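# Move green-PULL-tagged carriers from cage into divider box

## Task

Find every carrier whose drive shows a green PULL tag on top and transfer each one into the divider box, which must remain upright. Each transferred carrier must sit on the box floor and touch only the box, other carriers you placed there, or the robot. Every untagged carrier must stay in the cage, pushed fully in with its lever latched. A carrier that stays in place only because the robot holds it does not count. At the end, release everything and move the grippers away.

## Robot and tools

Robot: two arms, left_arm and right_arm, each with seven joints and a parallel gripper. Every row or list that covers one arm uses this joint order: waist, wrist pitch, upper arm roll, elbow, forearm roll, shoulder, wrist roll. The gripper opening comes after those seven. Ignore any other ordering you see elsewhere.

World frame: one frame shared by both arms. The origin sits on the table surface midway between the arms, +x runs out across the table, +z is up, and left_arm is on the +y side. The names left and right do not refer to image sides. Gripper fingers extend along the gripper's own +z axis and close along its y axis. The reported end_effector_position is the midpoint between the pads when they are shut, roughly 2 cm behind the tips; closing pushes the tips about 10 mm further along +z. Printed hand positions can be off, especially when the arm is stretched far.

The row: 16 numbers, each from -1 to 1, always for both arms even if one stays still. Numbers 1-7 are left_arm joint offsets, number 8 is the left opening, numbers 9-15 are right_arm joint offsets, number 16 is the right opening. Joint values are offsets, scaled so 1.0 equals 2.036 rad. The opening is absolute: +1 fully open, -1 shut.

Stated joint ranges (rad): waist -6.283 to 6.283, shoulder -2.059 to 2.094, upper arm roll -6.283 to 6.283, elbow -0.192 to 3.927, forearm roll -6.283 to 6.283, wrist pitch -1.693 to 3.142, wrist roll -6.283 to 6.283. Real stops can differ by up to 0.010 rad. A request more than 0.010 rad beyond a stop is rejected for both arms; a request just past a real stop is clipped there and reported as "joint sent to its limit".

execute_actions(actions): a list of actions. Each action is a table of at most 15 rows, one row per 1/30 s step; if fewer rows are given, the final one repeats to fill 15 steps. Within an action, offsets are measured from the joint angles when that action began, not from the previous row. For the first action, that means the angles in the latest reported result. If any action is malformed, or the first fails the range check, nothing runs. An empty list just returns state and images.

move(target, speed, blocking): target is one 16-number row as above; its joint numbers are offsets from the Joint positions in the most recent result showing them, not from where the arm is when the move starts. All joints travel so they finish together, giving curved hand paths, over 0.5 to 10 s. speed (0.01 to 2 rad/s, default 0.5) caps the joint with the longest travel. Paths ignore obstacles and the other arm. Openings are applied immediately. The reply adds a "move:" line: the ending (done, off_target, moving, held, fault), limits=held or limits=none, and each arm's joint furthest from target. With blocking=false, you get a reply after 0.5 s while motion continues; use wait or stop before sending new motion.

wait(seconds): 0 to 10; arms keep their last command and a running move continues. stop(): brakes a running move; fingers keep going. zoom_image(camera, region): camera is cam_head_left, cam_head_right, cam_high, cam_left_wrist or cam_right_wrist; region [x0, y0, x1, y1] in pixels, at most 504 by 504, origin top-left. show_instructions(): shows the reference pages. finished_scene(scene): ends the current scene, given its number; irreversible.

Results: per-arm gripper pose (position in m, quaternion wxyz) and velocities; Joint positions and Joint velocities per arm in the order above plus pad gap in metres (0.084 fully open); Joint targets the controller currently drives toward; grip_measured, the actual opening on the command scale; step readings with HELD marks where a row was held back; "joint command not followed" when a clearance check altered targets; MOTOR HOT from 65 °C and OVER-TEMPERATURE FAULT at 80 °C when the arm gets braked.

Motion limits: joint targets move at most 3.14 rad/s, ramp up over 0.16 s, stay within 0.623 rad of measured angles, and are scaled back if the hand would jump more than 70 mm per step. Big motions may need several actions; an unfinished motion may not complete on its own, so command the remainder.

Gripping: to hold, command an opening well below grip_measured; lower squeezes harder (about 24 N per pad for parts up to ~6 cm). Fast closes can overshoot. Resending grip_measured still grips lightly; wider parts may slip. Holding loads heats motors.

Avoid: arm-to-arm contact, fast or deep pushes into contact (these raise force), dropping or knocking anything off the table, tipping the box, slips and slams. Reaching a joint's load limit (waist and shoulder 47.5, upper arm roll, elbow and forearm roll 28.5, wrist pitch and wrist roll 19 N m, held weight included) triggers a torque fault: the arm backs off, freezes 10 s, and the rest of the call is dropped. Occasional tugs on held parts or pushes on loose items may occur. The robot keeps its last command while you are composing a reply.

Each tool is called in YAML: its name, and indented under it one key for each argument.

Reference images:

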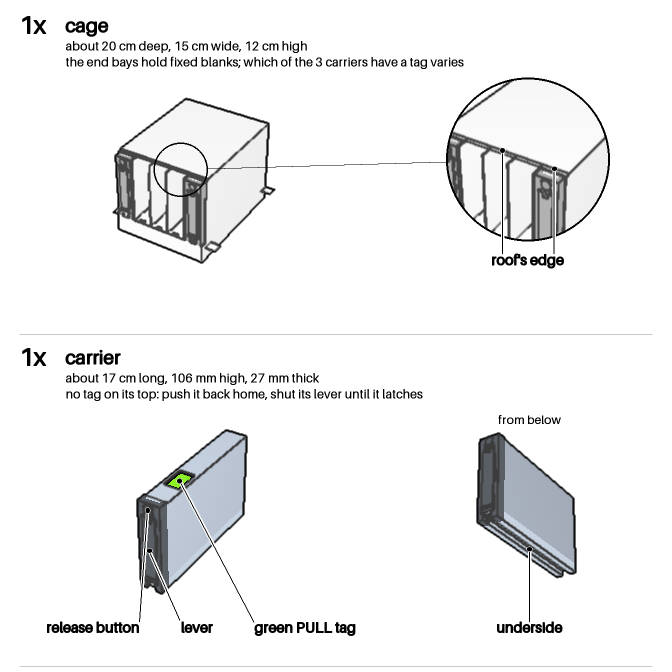

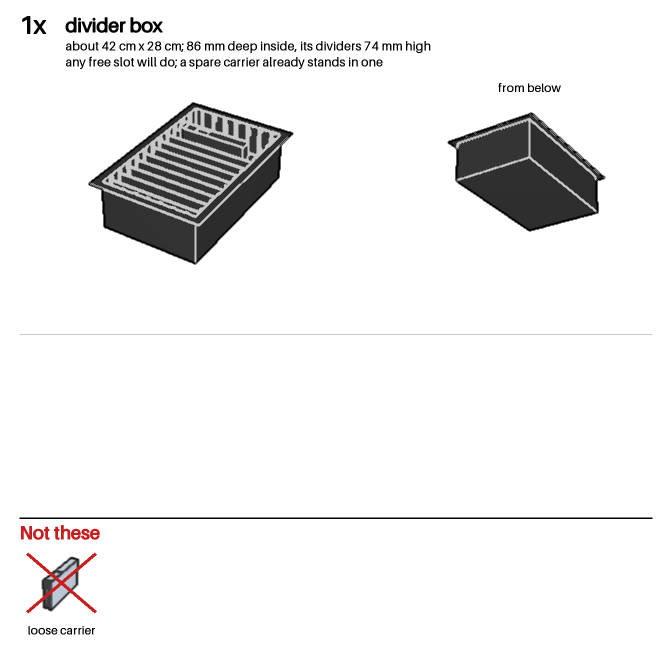

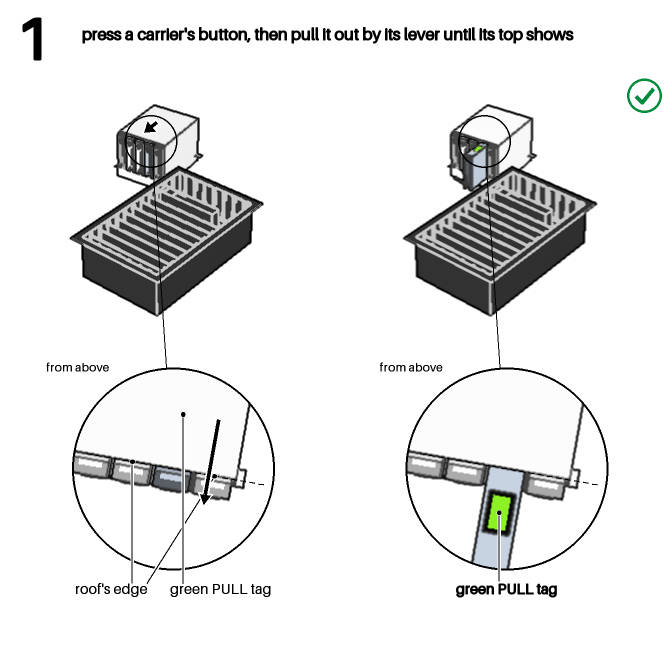

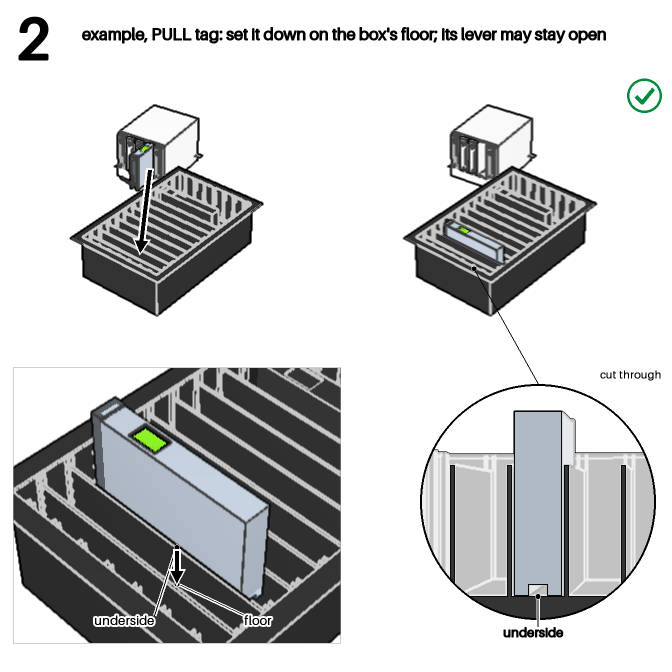

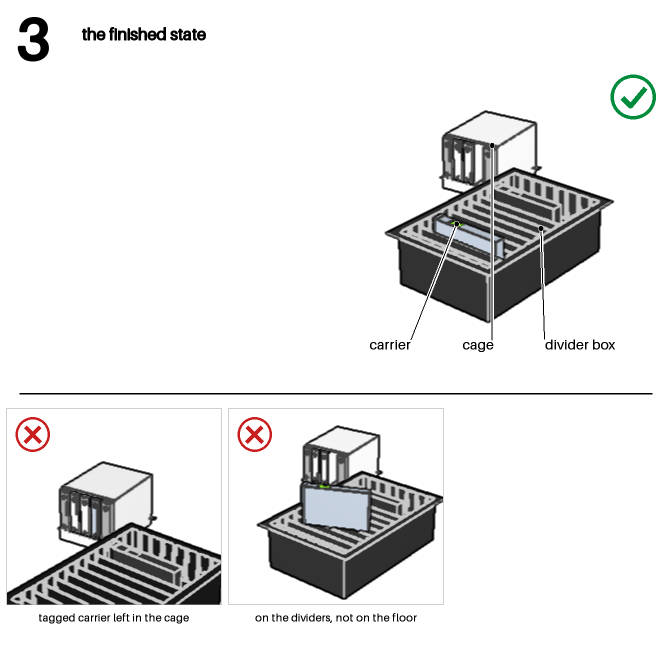

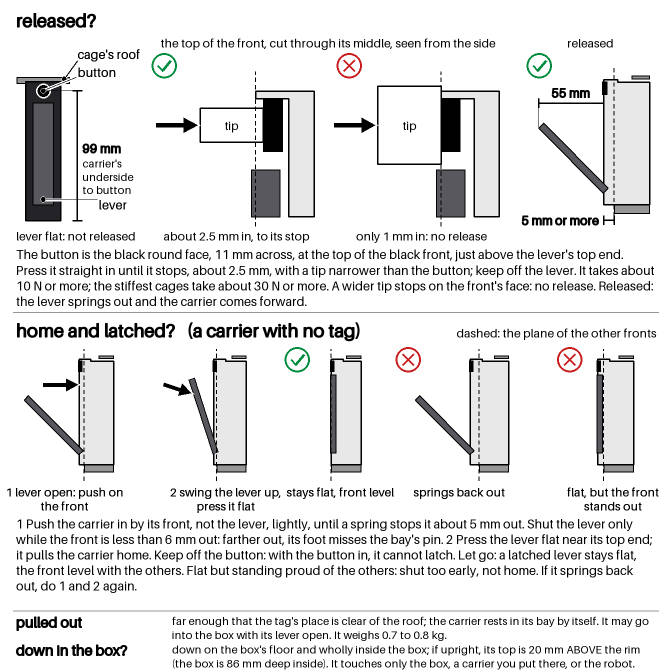

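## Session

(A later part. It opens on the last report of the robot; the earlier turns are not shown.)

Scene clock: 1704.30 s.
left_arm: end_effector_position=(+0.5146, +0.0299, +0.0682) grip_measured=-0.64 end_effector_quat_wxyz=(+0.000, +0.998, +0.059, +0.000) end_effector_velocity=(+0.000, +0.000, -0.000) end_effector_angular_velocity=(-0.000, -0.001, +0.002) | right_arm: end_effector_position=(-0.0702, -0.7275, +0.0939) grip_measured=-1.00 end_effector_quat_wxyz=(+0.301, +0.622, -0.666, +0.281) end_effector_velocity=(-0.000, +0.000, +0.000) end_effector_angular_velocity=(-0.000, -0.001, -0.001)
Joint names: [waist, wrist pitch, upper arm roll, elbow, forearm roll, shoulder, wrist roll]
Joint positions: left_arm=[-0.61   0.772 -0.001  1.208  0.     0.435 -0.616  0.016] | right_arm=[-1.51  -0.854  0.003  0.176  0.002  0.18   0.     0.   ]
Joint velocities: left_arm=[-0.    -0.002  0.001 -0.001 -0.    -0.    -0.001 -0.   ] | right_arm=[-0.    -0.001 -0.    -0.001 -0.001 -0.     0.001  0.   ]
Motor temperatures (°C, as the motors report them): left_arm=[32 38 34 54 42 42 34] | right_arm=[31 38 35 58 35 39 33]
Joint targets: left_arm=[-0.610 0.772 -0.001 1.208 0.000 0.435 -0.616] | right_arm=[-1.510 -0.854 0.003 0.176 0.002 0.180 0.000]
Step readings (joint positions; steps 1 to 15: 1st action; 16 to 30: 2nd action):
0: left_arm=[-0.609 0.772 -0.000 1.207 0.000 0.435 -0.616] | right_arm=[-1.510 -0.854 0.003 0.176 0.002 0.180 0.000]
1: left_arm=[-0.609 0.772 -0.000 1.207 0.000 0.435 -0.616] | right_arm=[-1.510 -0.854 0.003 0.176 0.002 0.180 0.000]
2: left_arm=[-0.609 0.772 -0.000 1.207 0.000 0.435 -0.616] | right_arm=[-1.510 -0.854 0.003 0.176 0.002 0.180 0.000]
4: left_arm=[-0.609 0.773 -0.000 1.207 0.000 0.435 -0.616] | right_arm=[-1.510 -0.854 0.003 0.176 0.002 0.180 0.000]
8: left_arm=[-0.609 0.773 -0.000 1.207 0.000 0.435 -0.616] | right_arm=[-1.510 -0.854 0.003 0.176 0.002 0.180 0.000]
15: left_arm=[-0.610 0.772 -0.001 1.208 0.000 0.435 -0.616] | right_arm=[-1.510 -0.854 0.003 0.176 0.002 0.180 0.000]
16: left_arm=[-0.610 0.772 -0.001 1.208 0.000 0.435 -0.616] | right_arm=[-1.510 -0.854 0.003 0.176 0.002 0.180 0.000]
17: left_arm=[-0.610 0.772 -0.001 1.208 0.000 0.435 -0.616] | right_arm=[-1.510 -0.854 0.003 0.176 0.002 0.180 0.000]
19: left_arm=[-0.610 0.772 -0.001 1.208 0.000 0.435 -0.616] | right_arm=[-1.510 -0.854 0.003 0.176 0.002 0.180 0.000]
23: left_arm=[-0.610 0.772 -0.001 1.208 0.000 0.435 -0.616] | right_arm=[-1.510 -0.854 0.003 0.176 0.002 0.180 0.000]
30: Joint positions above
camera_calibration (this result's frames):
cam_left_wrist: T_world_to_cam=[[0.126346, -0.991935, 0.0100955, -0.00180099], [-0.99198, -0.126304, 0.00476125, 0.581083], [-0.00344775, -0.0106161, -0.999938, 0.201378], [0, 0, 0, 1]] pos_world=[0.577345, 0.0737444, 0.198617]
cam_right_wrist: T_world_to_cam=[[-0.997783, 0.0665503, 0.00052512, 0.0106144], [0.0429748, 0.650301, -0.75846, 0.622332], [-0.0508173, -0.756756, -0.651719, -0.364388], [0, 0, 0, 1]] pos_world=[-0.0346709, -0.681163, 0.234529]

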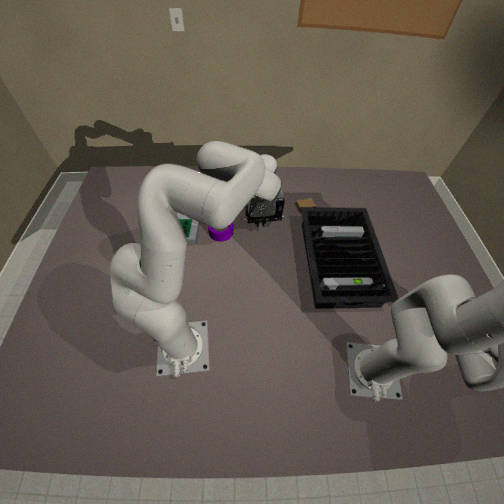

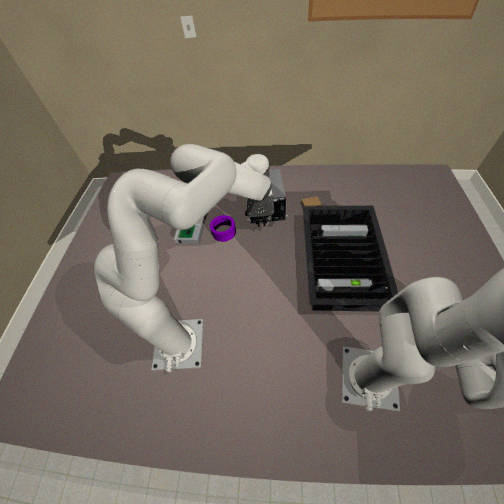

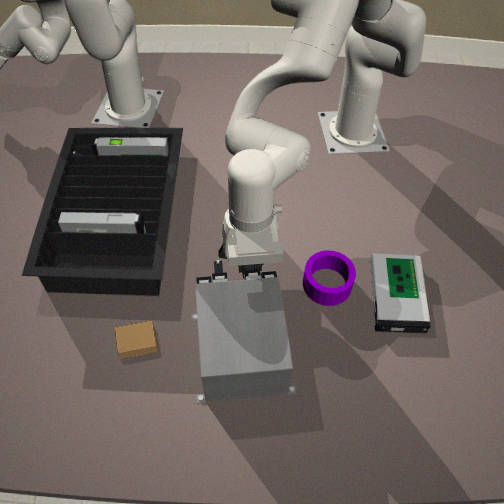

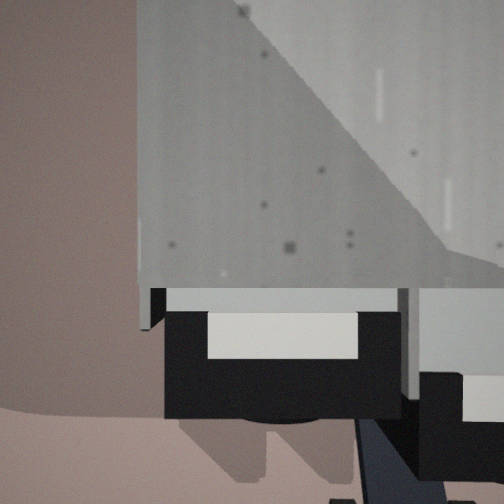

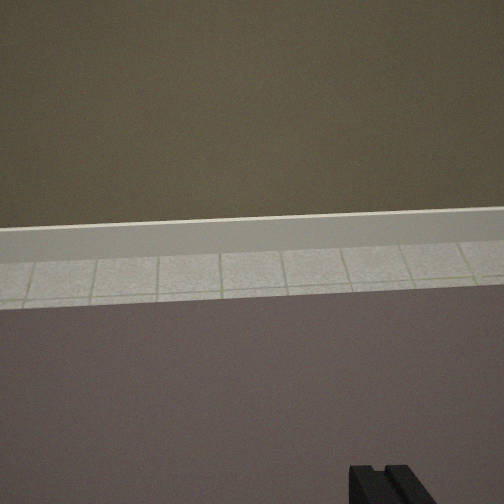

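move:
  target: [-0.0139,-0.0152,0,-0.0433,0,-0.0277,-0.0146,-1, 0,0,0,0,0,0,0,-1]
  speed: 0.05

move:
  target: [-0.0145,-0.014,0,-0.0407,0,-0.0267,-0.0145,-1, 0,0,0,0,0,0,0,-1]
  speed: 0.05

Scene clock: 1714.37 s.
left_arm: end_effector_position=(+0.4895, +0.0268, +0.0681) grip_measured=-0.64 end_effector_quat_wxyz=(+0.000, +0.998, +0.060, +0.000) end_effector_velocity=(+0.000, +0.000, +0.000) end_effector_angular_velocity=(-0.001, -0.002, +0.001) | right_arm: end_effector_position=(-0.0702, -0.7275, +0.0939) grip_measured=-1.00 end_effector_quat_wxyz=(+0.301, +0.622, -0.666, +0.281) end_effector_velocity=(+0.000, +0.000, -0.000) end_effector_angular_velocity=(+0.001, +0.000, +0.002)
Joint names: [waist, wrist pitch, upper arm roll, elbow, forearm roll, shoulder, wrist roll]
Joint positions: left_arm=[-0.638  0.741 -0.001  1.12   0.     0.379 -0.645  0.016] | right_arm=[-1.51  -0.854  0.003  0.176  0.002  0.18   0.     0.   ]
Joint velocities: left_arm=[-0.    -0.003  0.001 -0.002  0.    -0.001 -0.001 -0.   ] | right_arm=[-0.    -0.     0.    -0.001 -0.002 -0.    -0.     0.   ]
Motor temperatures (°C, as the motors report them): left_arm=[32 38 34 53 42 42 34] | right_arm=[31 38 35 57 35 39 33]
Joint targets: left_arm=[-0.638 0.741 -0.001 1.120 0.000 0.378 -0.645] | right_arm=[-1.510 -0.854 0.003 0.176 0.002 0.180 0.000]
move: done; limits=none; left_arm: farthest joint: the waist, 0.000 radians from its target (0.029 radians at the start); right_arm: farthest joint: the waist, 0.000 radians from its target (0.000 radians at the start)
camera_calibration (this result's frames):
cam_left_wrist: T_world_to_cam=[[0.127733, -0.991762, 0.00958014, -0.00236587], [-0.9918, -0.127686, 0.00537671, 0.555699], [-0.00410917, -0.0101884, -0.99994, 0.201503], [0, 0, 0, 1]] pos_world=[0.552272, 0.0706614, 0.198525]
cam_right_wrist: T_world_to_cam=[[-0.997783, 0.0665503, 0.000525122, 0.0106144], [0.0429747, 0.650301, -0.75846, 0.622332], [-0.0508172, -0.756756, -0.651719, -0.364388], [0, 0, 0, 1]] pos_world=[-0.0346709, -0.681163, 0.234529]

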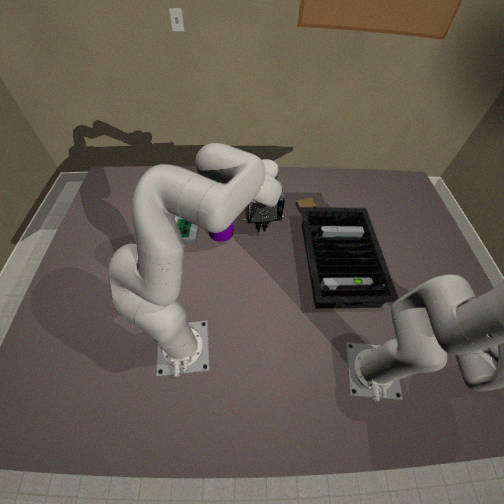

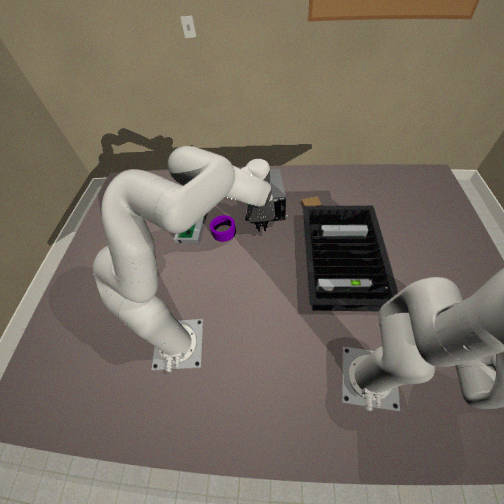

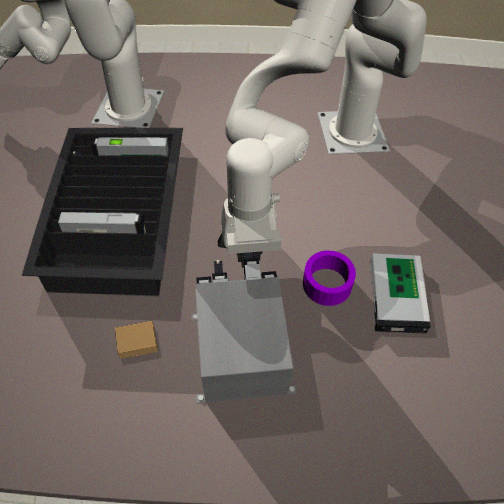

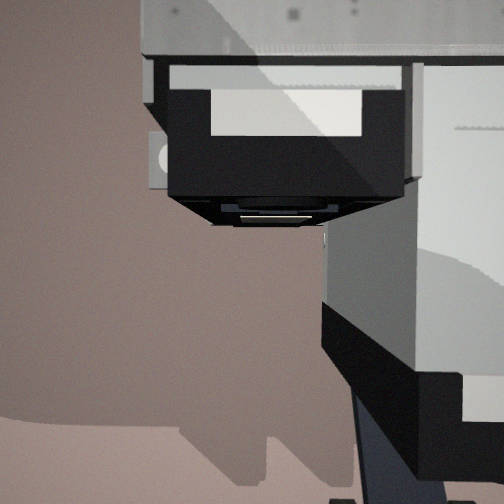

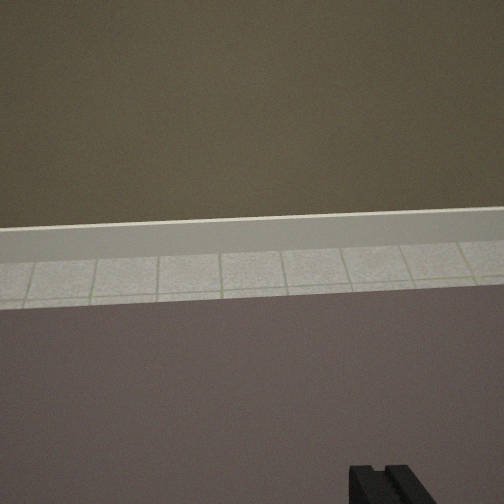

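Scene clock: 1716.40 s.
left_arm: end_effector_position=(+0.4649, +0.0240, +0.0681) grip_measured=-0.64 end_effector_quat_wxyz=(+0.000, +0.998, +0.060, +0.000) end_effector_velocity=(-0.001, -0.001, +0.000) end_effector_angular_velocity=(-0.001, -0.000, +0.000) | right_arm: end_effector_position=(-0.0702, -0.7275, +0.0939) grip_measured=-1.00 end_effector_quat_wxyz=(+0.301, +0.622, -0.666, +0.281) end_effector_velocity=(-0.001, +0.001, -0.001) end_effector_angular_velocity=(+0.002, +0.000, -0.001)
Joint names: [waist, wrist pitch, upper arm roll, elbow, forearm roll, shoulder, wrist roll]
Joint positions: left_arm=[-0.667  0.713 -0.001  1.037  0.     0.324 -0.675  0.016] | right_arm=[-1.51  -0.854  0.003  0.176  0.002  0.18   0.     0.   ]
Joint velocities: left_arm=[-0.    -0.    -0.001 -0.002 -0.    -0.002 -0.002 -0.   ] | right_arm=[-0.001  0.002 -0.    -0.001 -0.     0.    -0.     0.   ]
Motor temperatures (°C, as the motors report them): left_arm=[32 37 34 53 42 43 34] | right_arm=[31 38 35 57 35 39 33]
Joint targets: left_arm=[-0.667 0.713 -0.001 1.037 0.000 0.324 -0.675] | right_arm=[-1.510 -0.854 0.003 0.176 0.002 0.180 0.000]
move: done; limits=none; left_arm: farthest joint: the waist, 0.000 radians from its target (0.030 radians at the start); right_arm: farthest joint: the waist, 0.000 radians from its target (0.000 radians at the start)
camera_calibration (this result's frames):
cam_left_wrist: T_world_to_cam=[[0.1277, -0.991766, 0.00964109, -0.00197424], [-0.991805, -0.127654, 0.00521004, 0.53094], [-0.00393642, -0.0102274, -0.99994, 0.201349], [0, 0, 0, 1]] pos_world=[0.527634, 0.067878, 0.198589]
cam_right_wrist: T_world_to_cam=[[-0.997783, 0.0665502, 0.000525154, 0.0106144], [0.0429747, 0.650301, -0.75846, 0.622332], [-0.0508172, -0.756756, -0.651719, -0.364388], [0, 0, 0, 1]] pos_world=[-0.0346709, -0.681163, 0.234529]

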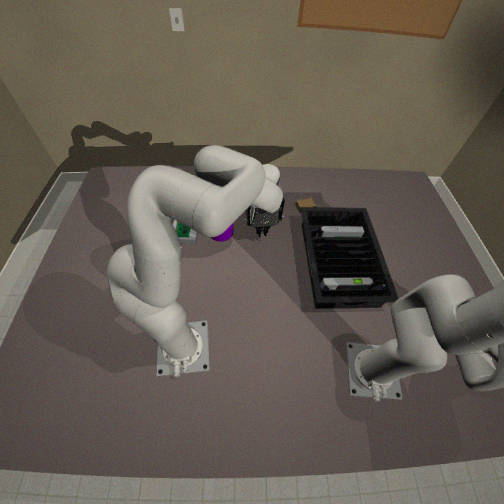

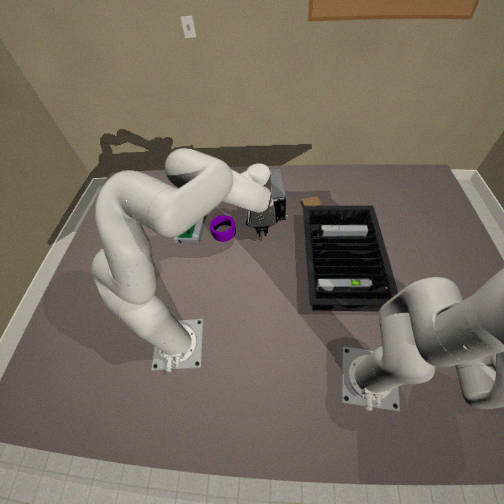

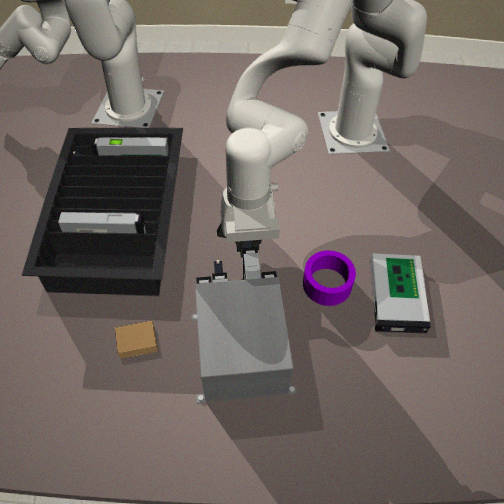

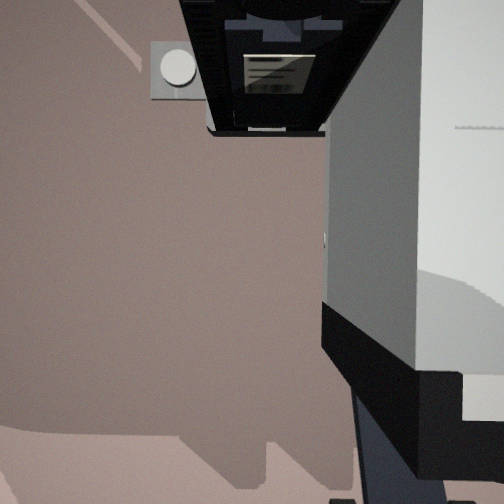

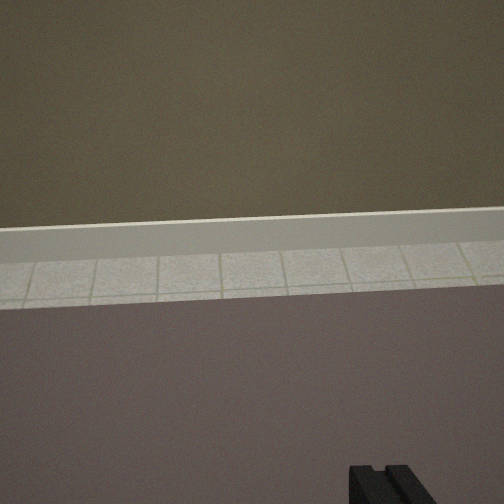

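zoom_image:
  camera: "cam_high"
  region: [200,220,300,300]

Region (200, 220, 300, 300) of cam_high's 504x504 image, scaled by 5.040, with more detail than that image has; it fills the top 403 rows of this view, and the rest is white.

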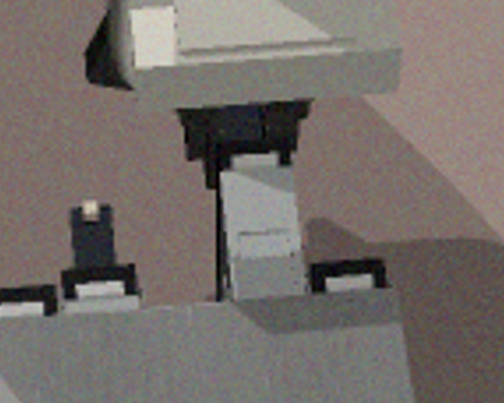

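execute_actions:
  actions:
    - [[0,0,0,0,0,0,0,-1,0,0,0,0,0,0,0,-1]]
    - [[0,0,0,0,0,0,0,-0.7,0,0,0,0,0,0,0,-1],[0,0,0,0,0,0,0,-0.66,0,0,0,0,0,0,0,-1],[0,0,0,0,0,0,0,-0.63,0,0,0,0,0,0,0,-1],[0,0,0,0,0,0,0,-0.61,0,0,0,0,0,0,0,-1],[0,0,0,0,0,0,0,-0.59,0,0,0,0,0,0,0,-1],[0,0,0,0,0,0,0,-0.57,0,0,0,0,0,0,0,-1],[0,0,0,0,0,0,0,-0.55,0,0,0,0,0,0,0,-1]]

Scene clock: 1758.77 s.
left_arm: end_effector_position=(+0.4649, +0.0241, +0.0682) grip_measured=-0.57 end_effector_quat_wxyz=(+0.000, +0.998, +0.060, +0.000) end_effector_velocity=(-0.001, -0.000, -0.001) end_effector_angular_velocity=(+0.001, +0.002, -0.002) | right_arm: end_effector_position=(-0.0702, -0.7275, +0.0939) grip_measured=-1.00 end_effector_quat_wxyz=(+0.301, +0.622, -0.666, +0.281) end_effector_velocity=(-0.001, +0.000, -0.000) end_effector_angular_velocity=(+0.001, -0.000, -0.002)
Joint names: [waist, wrist pitch, upper arm roll, elbow, forearm roll, shoulder, wrist roll]
Joint positions: left_arm=[-0.667  0.713 -0.001  1.037  0.     0.324 -0.675  0.019] | right_arm=[-1.51  -0.854  0.003  0.176  0.002  0.18   0.     0.   ]
Joint velocities: left_arm=[-0.001  0.    -0.001 -0.001 -0.     0.001  0.    -0.   ] | right_arm=[-0.002  0.001  0.     0.     0.     0.     0.     0.   ]
Motor temperatures (°C, as the motors report them): left_arm=[32 37 34 53 42 43 34] | right_arm=[31 39 35 55 35 39 33]
Joint targets: left_arm=[-0.667 0.713 -0.001 1.037 0.000 0.324 -0.675] | right_arm=[-1.510 -0.854 0.003 0.176 0.002 0.180 0.000]
Step readings (joint positions; steps 1 to 15: 1st action; 16 to 30: 2nd action):
0: left_arm=[-0.667 0.713 -0.001 1.037 0.000 0.324 -0.675] | right_arm=[-1.510 -0.854 0.003 0.176 0.002 0.180 0.000]
1: left_arm=[-0.667 0.713 -0.001 1.037 0.000 0.324 -0.675] | right_arm=[-1.510 -0.854 0.003 0.176 0.002 0.180 0.000]
2: left_arm=[-0.667 0.713 -0.001 1.037 0.000 0.324 -0.675] | right_arm=[-1.510 -0.854 0.003 0.176 0.002 0.180 0.000]
4: left_arm=[-0.667 0.713 -0.001 1.037 0.000 0.324 -0.675] | right_arm=[-1.510 -0.854 0.003 0.176 0.002 0.180 0.000]
8: left_arm=[-0.667 0.713 -0.001 1.037 0.000 0.324 -0.675] | right_arm=[-1.510 -0.854 0.003 0.176 0.002 0.180 0.000]
15: left_arm=[-0.667 0.713 -0.001 1.037 0.000 0.324 -0.675] | right_arm=[-1.510 -0.854 0.003 0.176 0.002 0.180 0.000]
16: left_arm=[-0.667 0.713 -0.001 1.037 0.000 0.324 -0.675] | right_arm=[-1.510 -0.854 0.003 0.176 0.002 0.180 0.000]
17: left_arm=[-0.667 0.713 -0.001 1.037 0.000 0.324 -0.675] | right_arm=[-1.510 -0.854 0.003 0.176 0.002 0.180 0.000]
19: left_arm=[-0.667 0.713 -0.001 1.037 0.000 0.324 -0.675] | right_arm=[-1.510 -0.854 0.003 0.176 0.002 0.180 0.000]
23: left_arm=[-0.667 0.713 -0.000 1.037 0.000 0.324 -0.675] | right_arm=[-1.510 -0.854 0.003 0.176 0.002 0.180 0.000]
30: Joint positions above
camera_calibration (this result's frames):
cam_left_wrist: T_world_to_cam=[[0.127918, -0.991739, 0.00949665, -0.0019545], [-0.991776, -0.127872, 0.00533594, 0.530913], [-0.00407751, -0.0101011, -0.999941, 0.201434], [0, 0, 0, 1]] pos_world=[0.527618, 0.0679853, 0.198608]
cam_right_wrist: T_world_to_cam=[[-0.997783, 0.0665501, 0.000525221, 0.0106143], [0.0429745, 0.650301, -0.75846, 0.622332], [-0.0508171, -0.756756, -0.651719, -0.364388], [0, 0, 0, 1]] pos_world=[-0.0346708, -0.681163, 0.234529]

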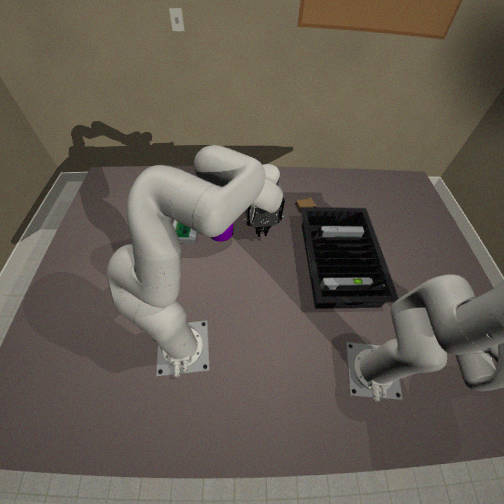

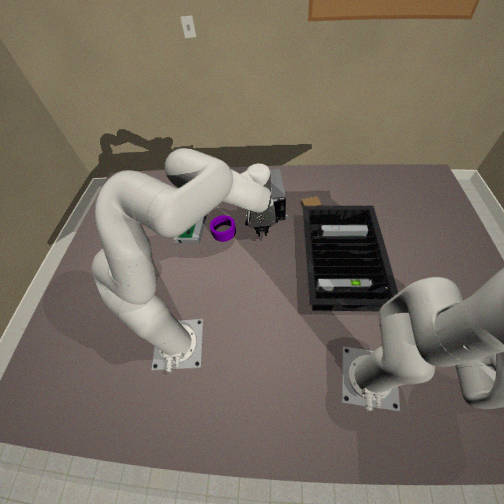

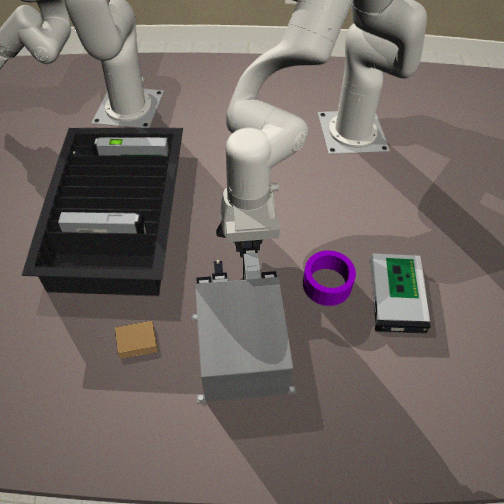

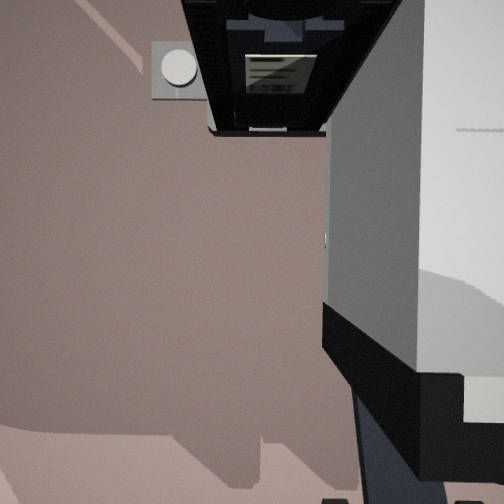

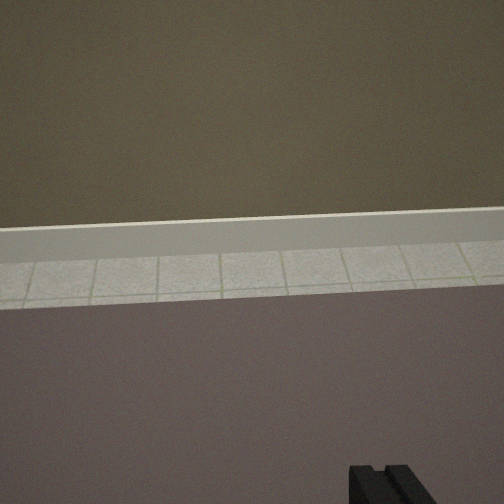

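move:
  target: [0.0117,0.0231,0,0.0357,0,0.0125,0.012,-0.55, 0,0,0,0,0,0,0,-1]
  speed: 0.04

Scene clock: 1774.77 s.
left_arm: end_effector_position=(+0.4849, +0.0262, +0.0780) grip_measured=-0.57 end_effector_quat_wxyz=(+0.000, +0.998, +0.059, +0.000) end_effector_velocity=(+0.000, -0.000, +0.000) end_effector_angular_velocity=(+0.000, +0.001, -0.002) | right_arm: end_effector_position=(-0.0702, -0.7275, +0.0939) grip_measured=-1.00 end_effector_quat_wxyz=(+0.301, +0.622, -0.666, +0.281) end_effector_velocity=(+0.001, +0.000, +0.000) end_effector_angular_velocity=(-0.000, -0.000, +0.002)
Joint names: [waist, wrist pitch, upper arm roll, elbow, forearm roll, shoulder, wrist roll]
Joint positions: left_arm=[-0.644  0.76  -0.001  1.11   0.     0.35  -0.65   0.019] | right_arm=[-1.51  -0.854  0.003  0.176  0.002  0.18   0.     0.   ]
Joint velocities: left_arm=[ 0.     0.002 -0.001  0.002  0.     0.001  0.002  0.   ] | right_arm=[ 0.002 -0.001  0.    -0.    -0.001 -0.     0.     0.   ]
Motor temperatures (°C, as the motors report them): left_arm=[32 37 34 53 42 43 34] | right_arm=[31 39 35 55 35 39 33]
Joint targets: left_arm=[-0.643 0.760 -0.001 1.110 0.000 0.350 -0.650] | right_arm=[-1.510 -0.854 0.003 0.176 0.002 0.180 0.000]
move: done; limits=none; left_arm: farthest joint: the waist, 0.000 radians from its target (0.024 radians at the start); right_arm: farthest joint: the waist, 0.000 radians from its target (0.000 radians at the start)
camera_calibration (this result's frames):
cam_left_wrist: T_world_to_cam=[[0.127272, -0.991821, 0.00960706, -0.00229972], [-0.99186, -0.127226, 0.00524288, 0.551003], [-0.00397773, -0.0101961, -0.99994, 0.211301], [0, 0, 0, 1]] pos_world=[0.547651, 0.0699755, 0.208421]
cam_right_wrist: T_world_to_cam=[[-0.997783, 0.0665501, 0.000525143, 0.0106143], [0.0429746, 0.650301, -0.75846, 0.622332], [-0.0508171, -0.756756, -0.651719, -0.364389], [0, 0, 0, 1]] pos_world=[-0.0346708, -0.681163, 0.234529]

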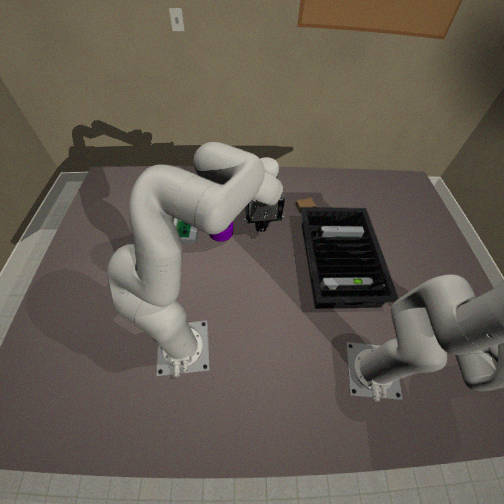

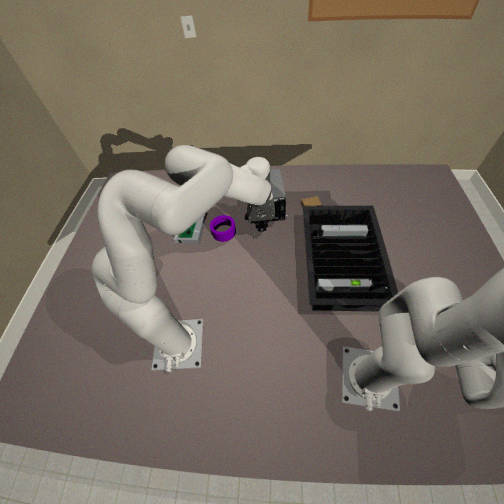

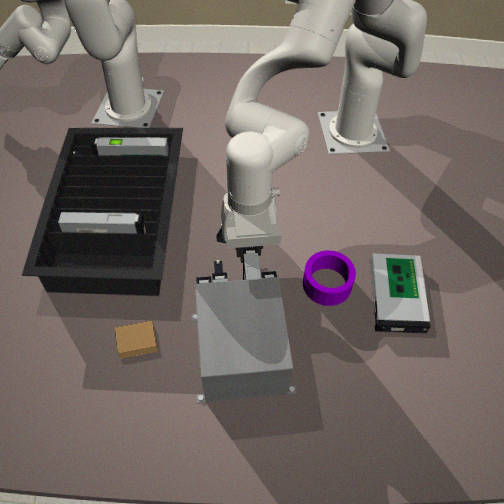

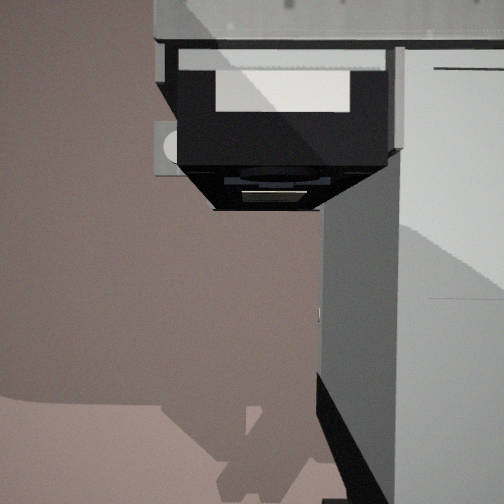

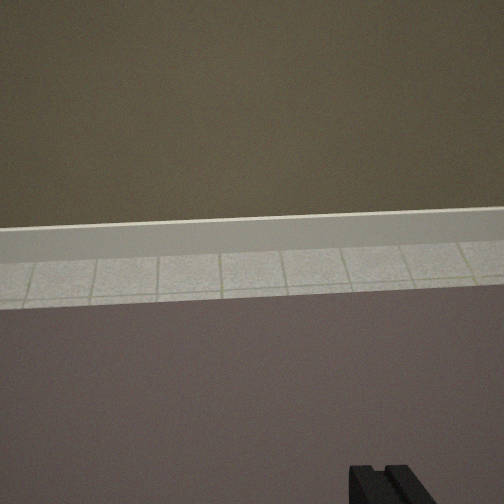

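move:
  target: [0.0164,0.0181,0,0.0517,0,0.0336,0.0164,-0.55, 0,0,0,0,0,0,0,-1]
  speed: 0.05

Scene clock: 1781.83 s.
left_arm: end_effector_position=(+0.5146, +0.0297, +0.0781) grip_measured=-0.57 end_effector_quat_wxyz=(+0.000, +0.998, +0.059, +0.000) end_effector_velocity=(+0.001, -0.000, -0.000) end_effector_angular_velocity=(-0.001, -0.001, -0.000) | right_arm: end_effector_position=(-0.0702, -0.7275, +0.0939) grip_measured=-1.00 end_effector_quat_wxyz=(+0.301, +0.622, -0.666, +0.281) end_effector_velocity=(-0.000, +0.000, -0.000) end_effector_angular_velocity=(+0.001, +0.000, -0.000)
Joint names: [waist, wrist pitch, upper arm roll, elbow, forearm roll, shoulder, wrist roll]
Joint positions: left_arm=[-0.61   0.796 -0.001  1.215  0.     0.418 -0.617  0.019] | right_arm=[-1.51  -0.854  0.003  0.176  0.002  0.18   0.     0.   ]
Joint velocities: left_arm=[ 0.001 -0.002 -0.001  0.001  0.     0.001  0.001 -0.   ] | right_arm=[-0.001  0.001  0.    -0.    -0.     0.    -0.     0.   ]
Motor temperatures (°C, as the motors report them): left_arm=[32 37 34 54 42 43 34] | right_arm=[31 39 35 55 35 39 33]
Joint targets: left_arm=[-0.610 0.796 -0.001 1.215 0.000 0.418 -0.617] | right_arm=[-1.510 -0.854 0.003 0.176 0.002 0.180 0.000]
move: done; limits=none; left_arm: farthest joint: the shoulder, 0.001 radians from its target (0.069 radians at the start); right_arm: farthest joint: the waist, 0.000 radians from its target (0.000 radians at the start)
camera_calibration (this result's frames):
cam_left_wrist: T_world_to_cam=[[0.127375, -0.991808, 0.00963806, -0.00265412], [-0.991847, -0.127329, 0.00524943, 0.580949], [-0.00397923, -0.0102281, -0.99994, 0.211539], [0, 0, 0, 1]] pos_world=[0.577392, 0.0735027, 0.208502]
cam_right_wrist: T_world_to_cam=[[-0.997783, 0.06655, 0.000525071, 0.0106143], [0.0429745, 0.650301, -0.75846, 0.622332], [-0.050817, -0.756756, -0.651719, -0.364389], [0, 0, 0, 1]] pos_world=[-0.0346708, -0.681163, 0.234529]

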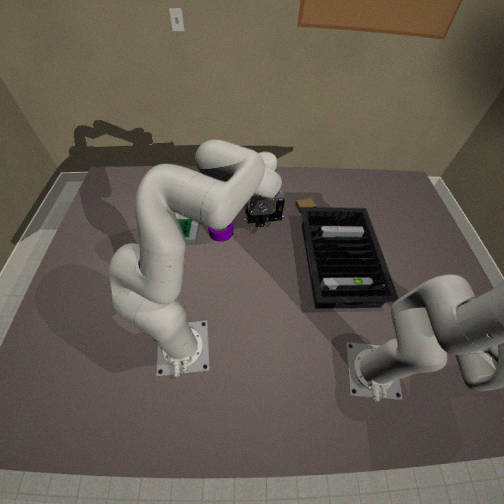

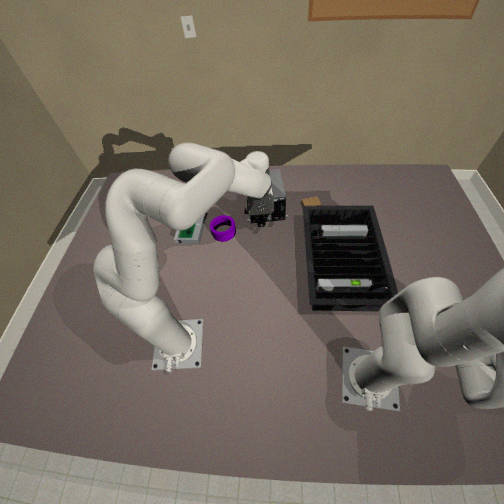

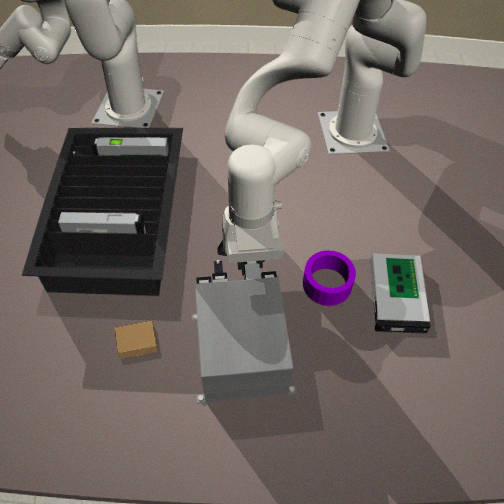

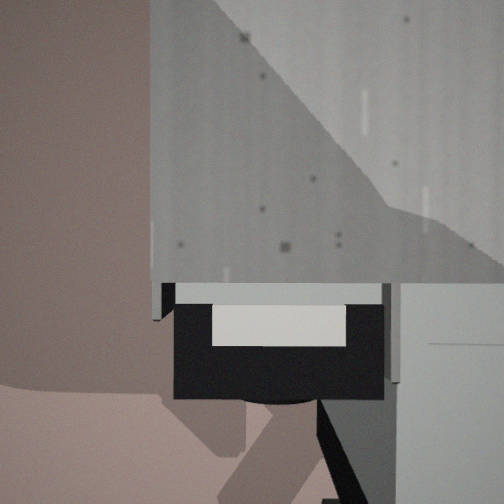

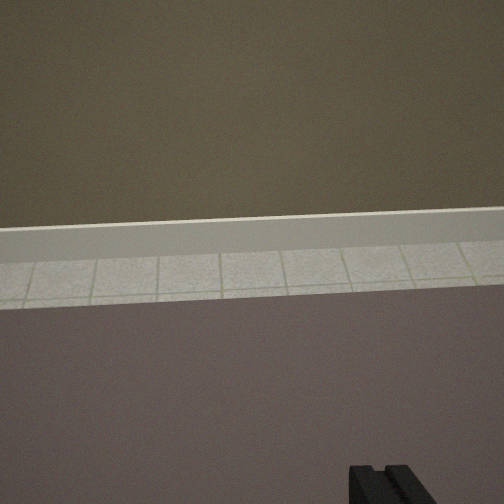

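move:
  target: [0.0141,0.0192,0,0.0523,0,0.0331,0.0141,-0.55, 0,0,0,0,0,0,0,-1]
  speed: 0.04

Scene clock: 1791.30 s.
left_arm: end_effector_position=(+0.5425, +0.0329, +0.0782) grip_measured=-0.57 end_effector_quat_wxyz=(+0.000, +0.998, +0.059, +0.000) end_effector_velocity=(+0.001, +0.001, +0.000) end_effector_angular_velocity=(+0.000, -0.001, +0.001) | right_arm: end_effector_position=(-0.0702, -0.7275, +0.0939) grip_measured=-1.00 end_effector_quat_wxyz=(+0.301, +0.622, -0.666, +0.281) end_effector_velocity=(+0.000, +0.000, -0.000) end_effector_angular_velocity=(+0.000, +0.000, +0.001)
Joint names: [waist, wrist pitch, upper arm roll, elbow, forearm roll, shoulder, wrist roll]
Joint positions: left_arm=[-0.582  0.835 -0.001  1.321  0.     0.485 -0.589  0.019] | right_arm=[-1.51  -0.854  0.003  0.176  0.002  0.18   0.     0.   ]
Joint velocities: left_arm=[ 0.     0.001  0.002  0.003 -0.     0.001  0.001  0.   ] | right_arm=[-0.     0.     0.     0.    -0.001  0.    -0.     0.   ]
Motor temperatures (°C, as the motors report them): left_arm=[32 37 34 54 42 43 34] | right_arm=[31 39 35 55 35 39 33]
Joint targets: left_arm=[-0.582 0.836 -0.001 1.321 0.000 0.485 -0.588] | right_arm=[-1.510 -0.854 0.003 0.176 0.002 0.180 0.000]
move: done; limits=none; left_arm: farthest joint: the waist, 0.000 radians from its target (0.029 radians at the start); right_arm: farthest joint: the waist, 0.000 radians from its target (0.000 radians at the start)
camera_calibration (this result's frames):
cam_left_wrist: T_world_to_cam=[[0.127322, -0.991813, 0.00981825, -0.00300841], [-0.991854, -0.127277, 0.00515946, 0.609001], [-0.00386758, -0.0103952, -0.999938, 0.211742], [0, 0, 0, 1]] pos_world=[0.605242, 0.0767289, 0.208617]
cam_right_wrist: T_world_to_cam=[[-0.997783, 0.0665498, 0.000525061, 0.0106142], [0.0429744, 0.650301, -0.75846, 0.622332], [-0.0508168, -0.756756, -0.651719, -0.364389], [0, 0, 0, 1]] pos_world=[-0.0346708, -0.681163, 0.234529]

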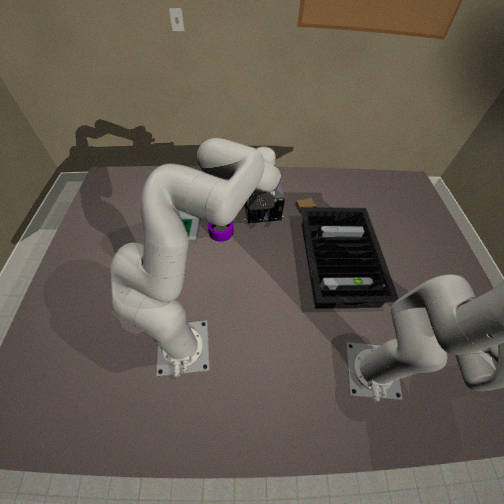

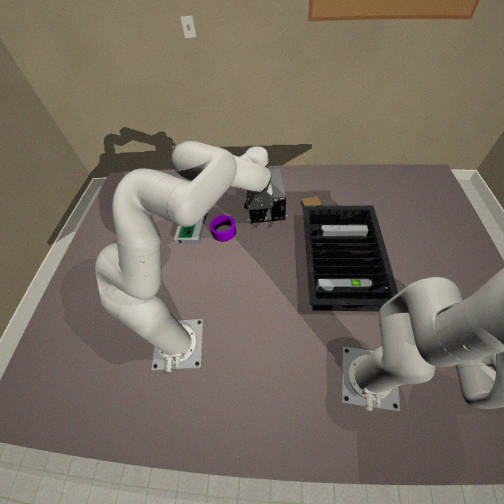

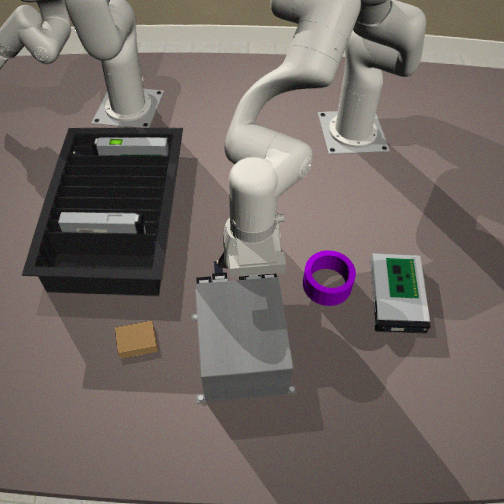

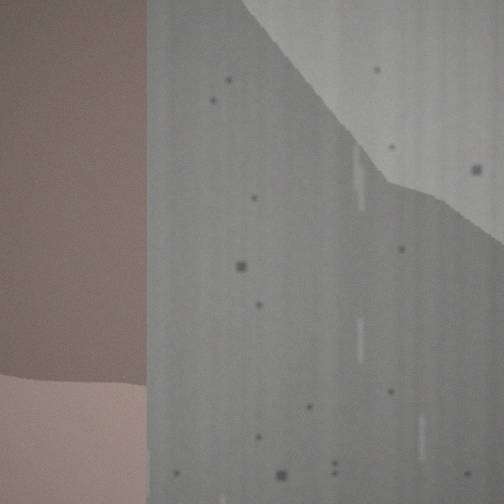

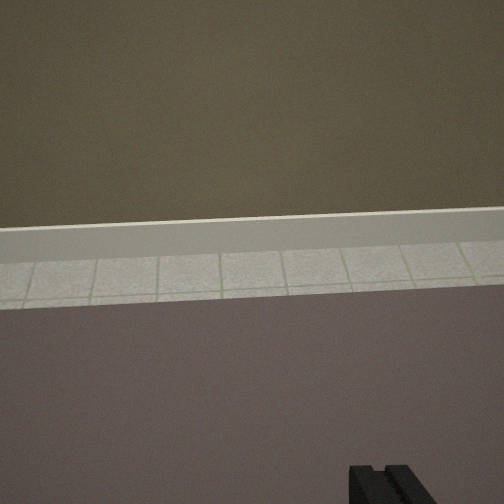

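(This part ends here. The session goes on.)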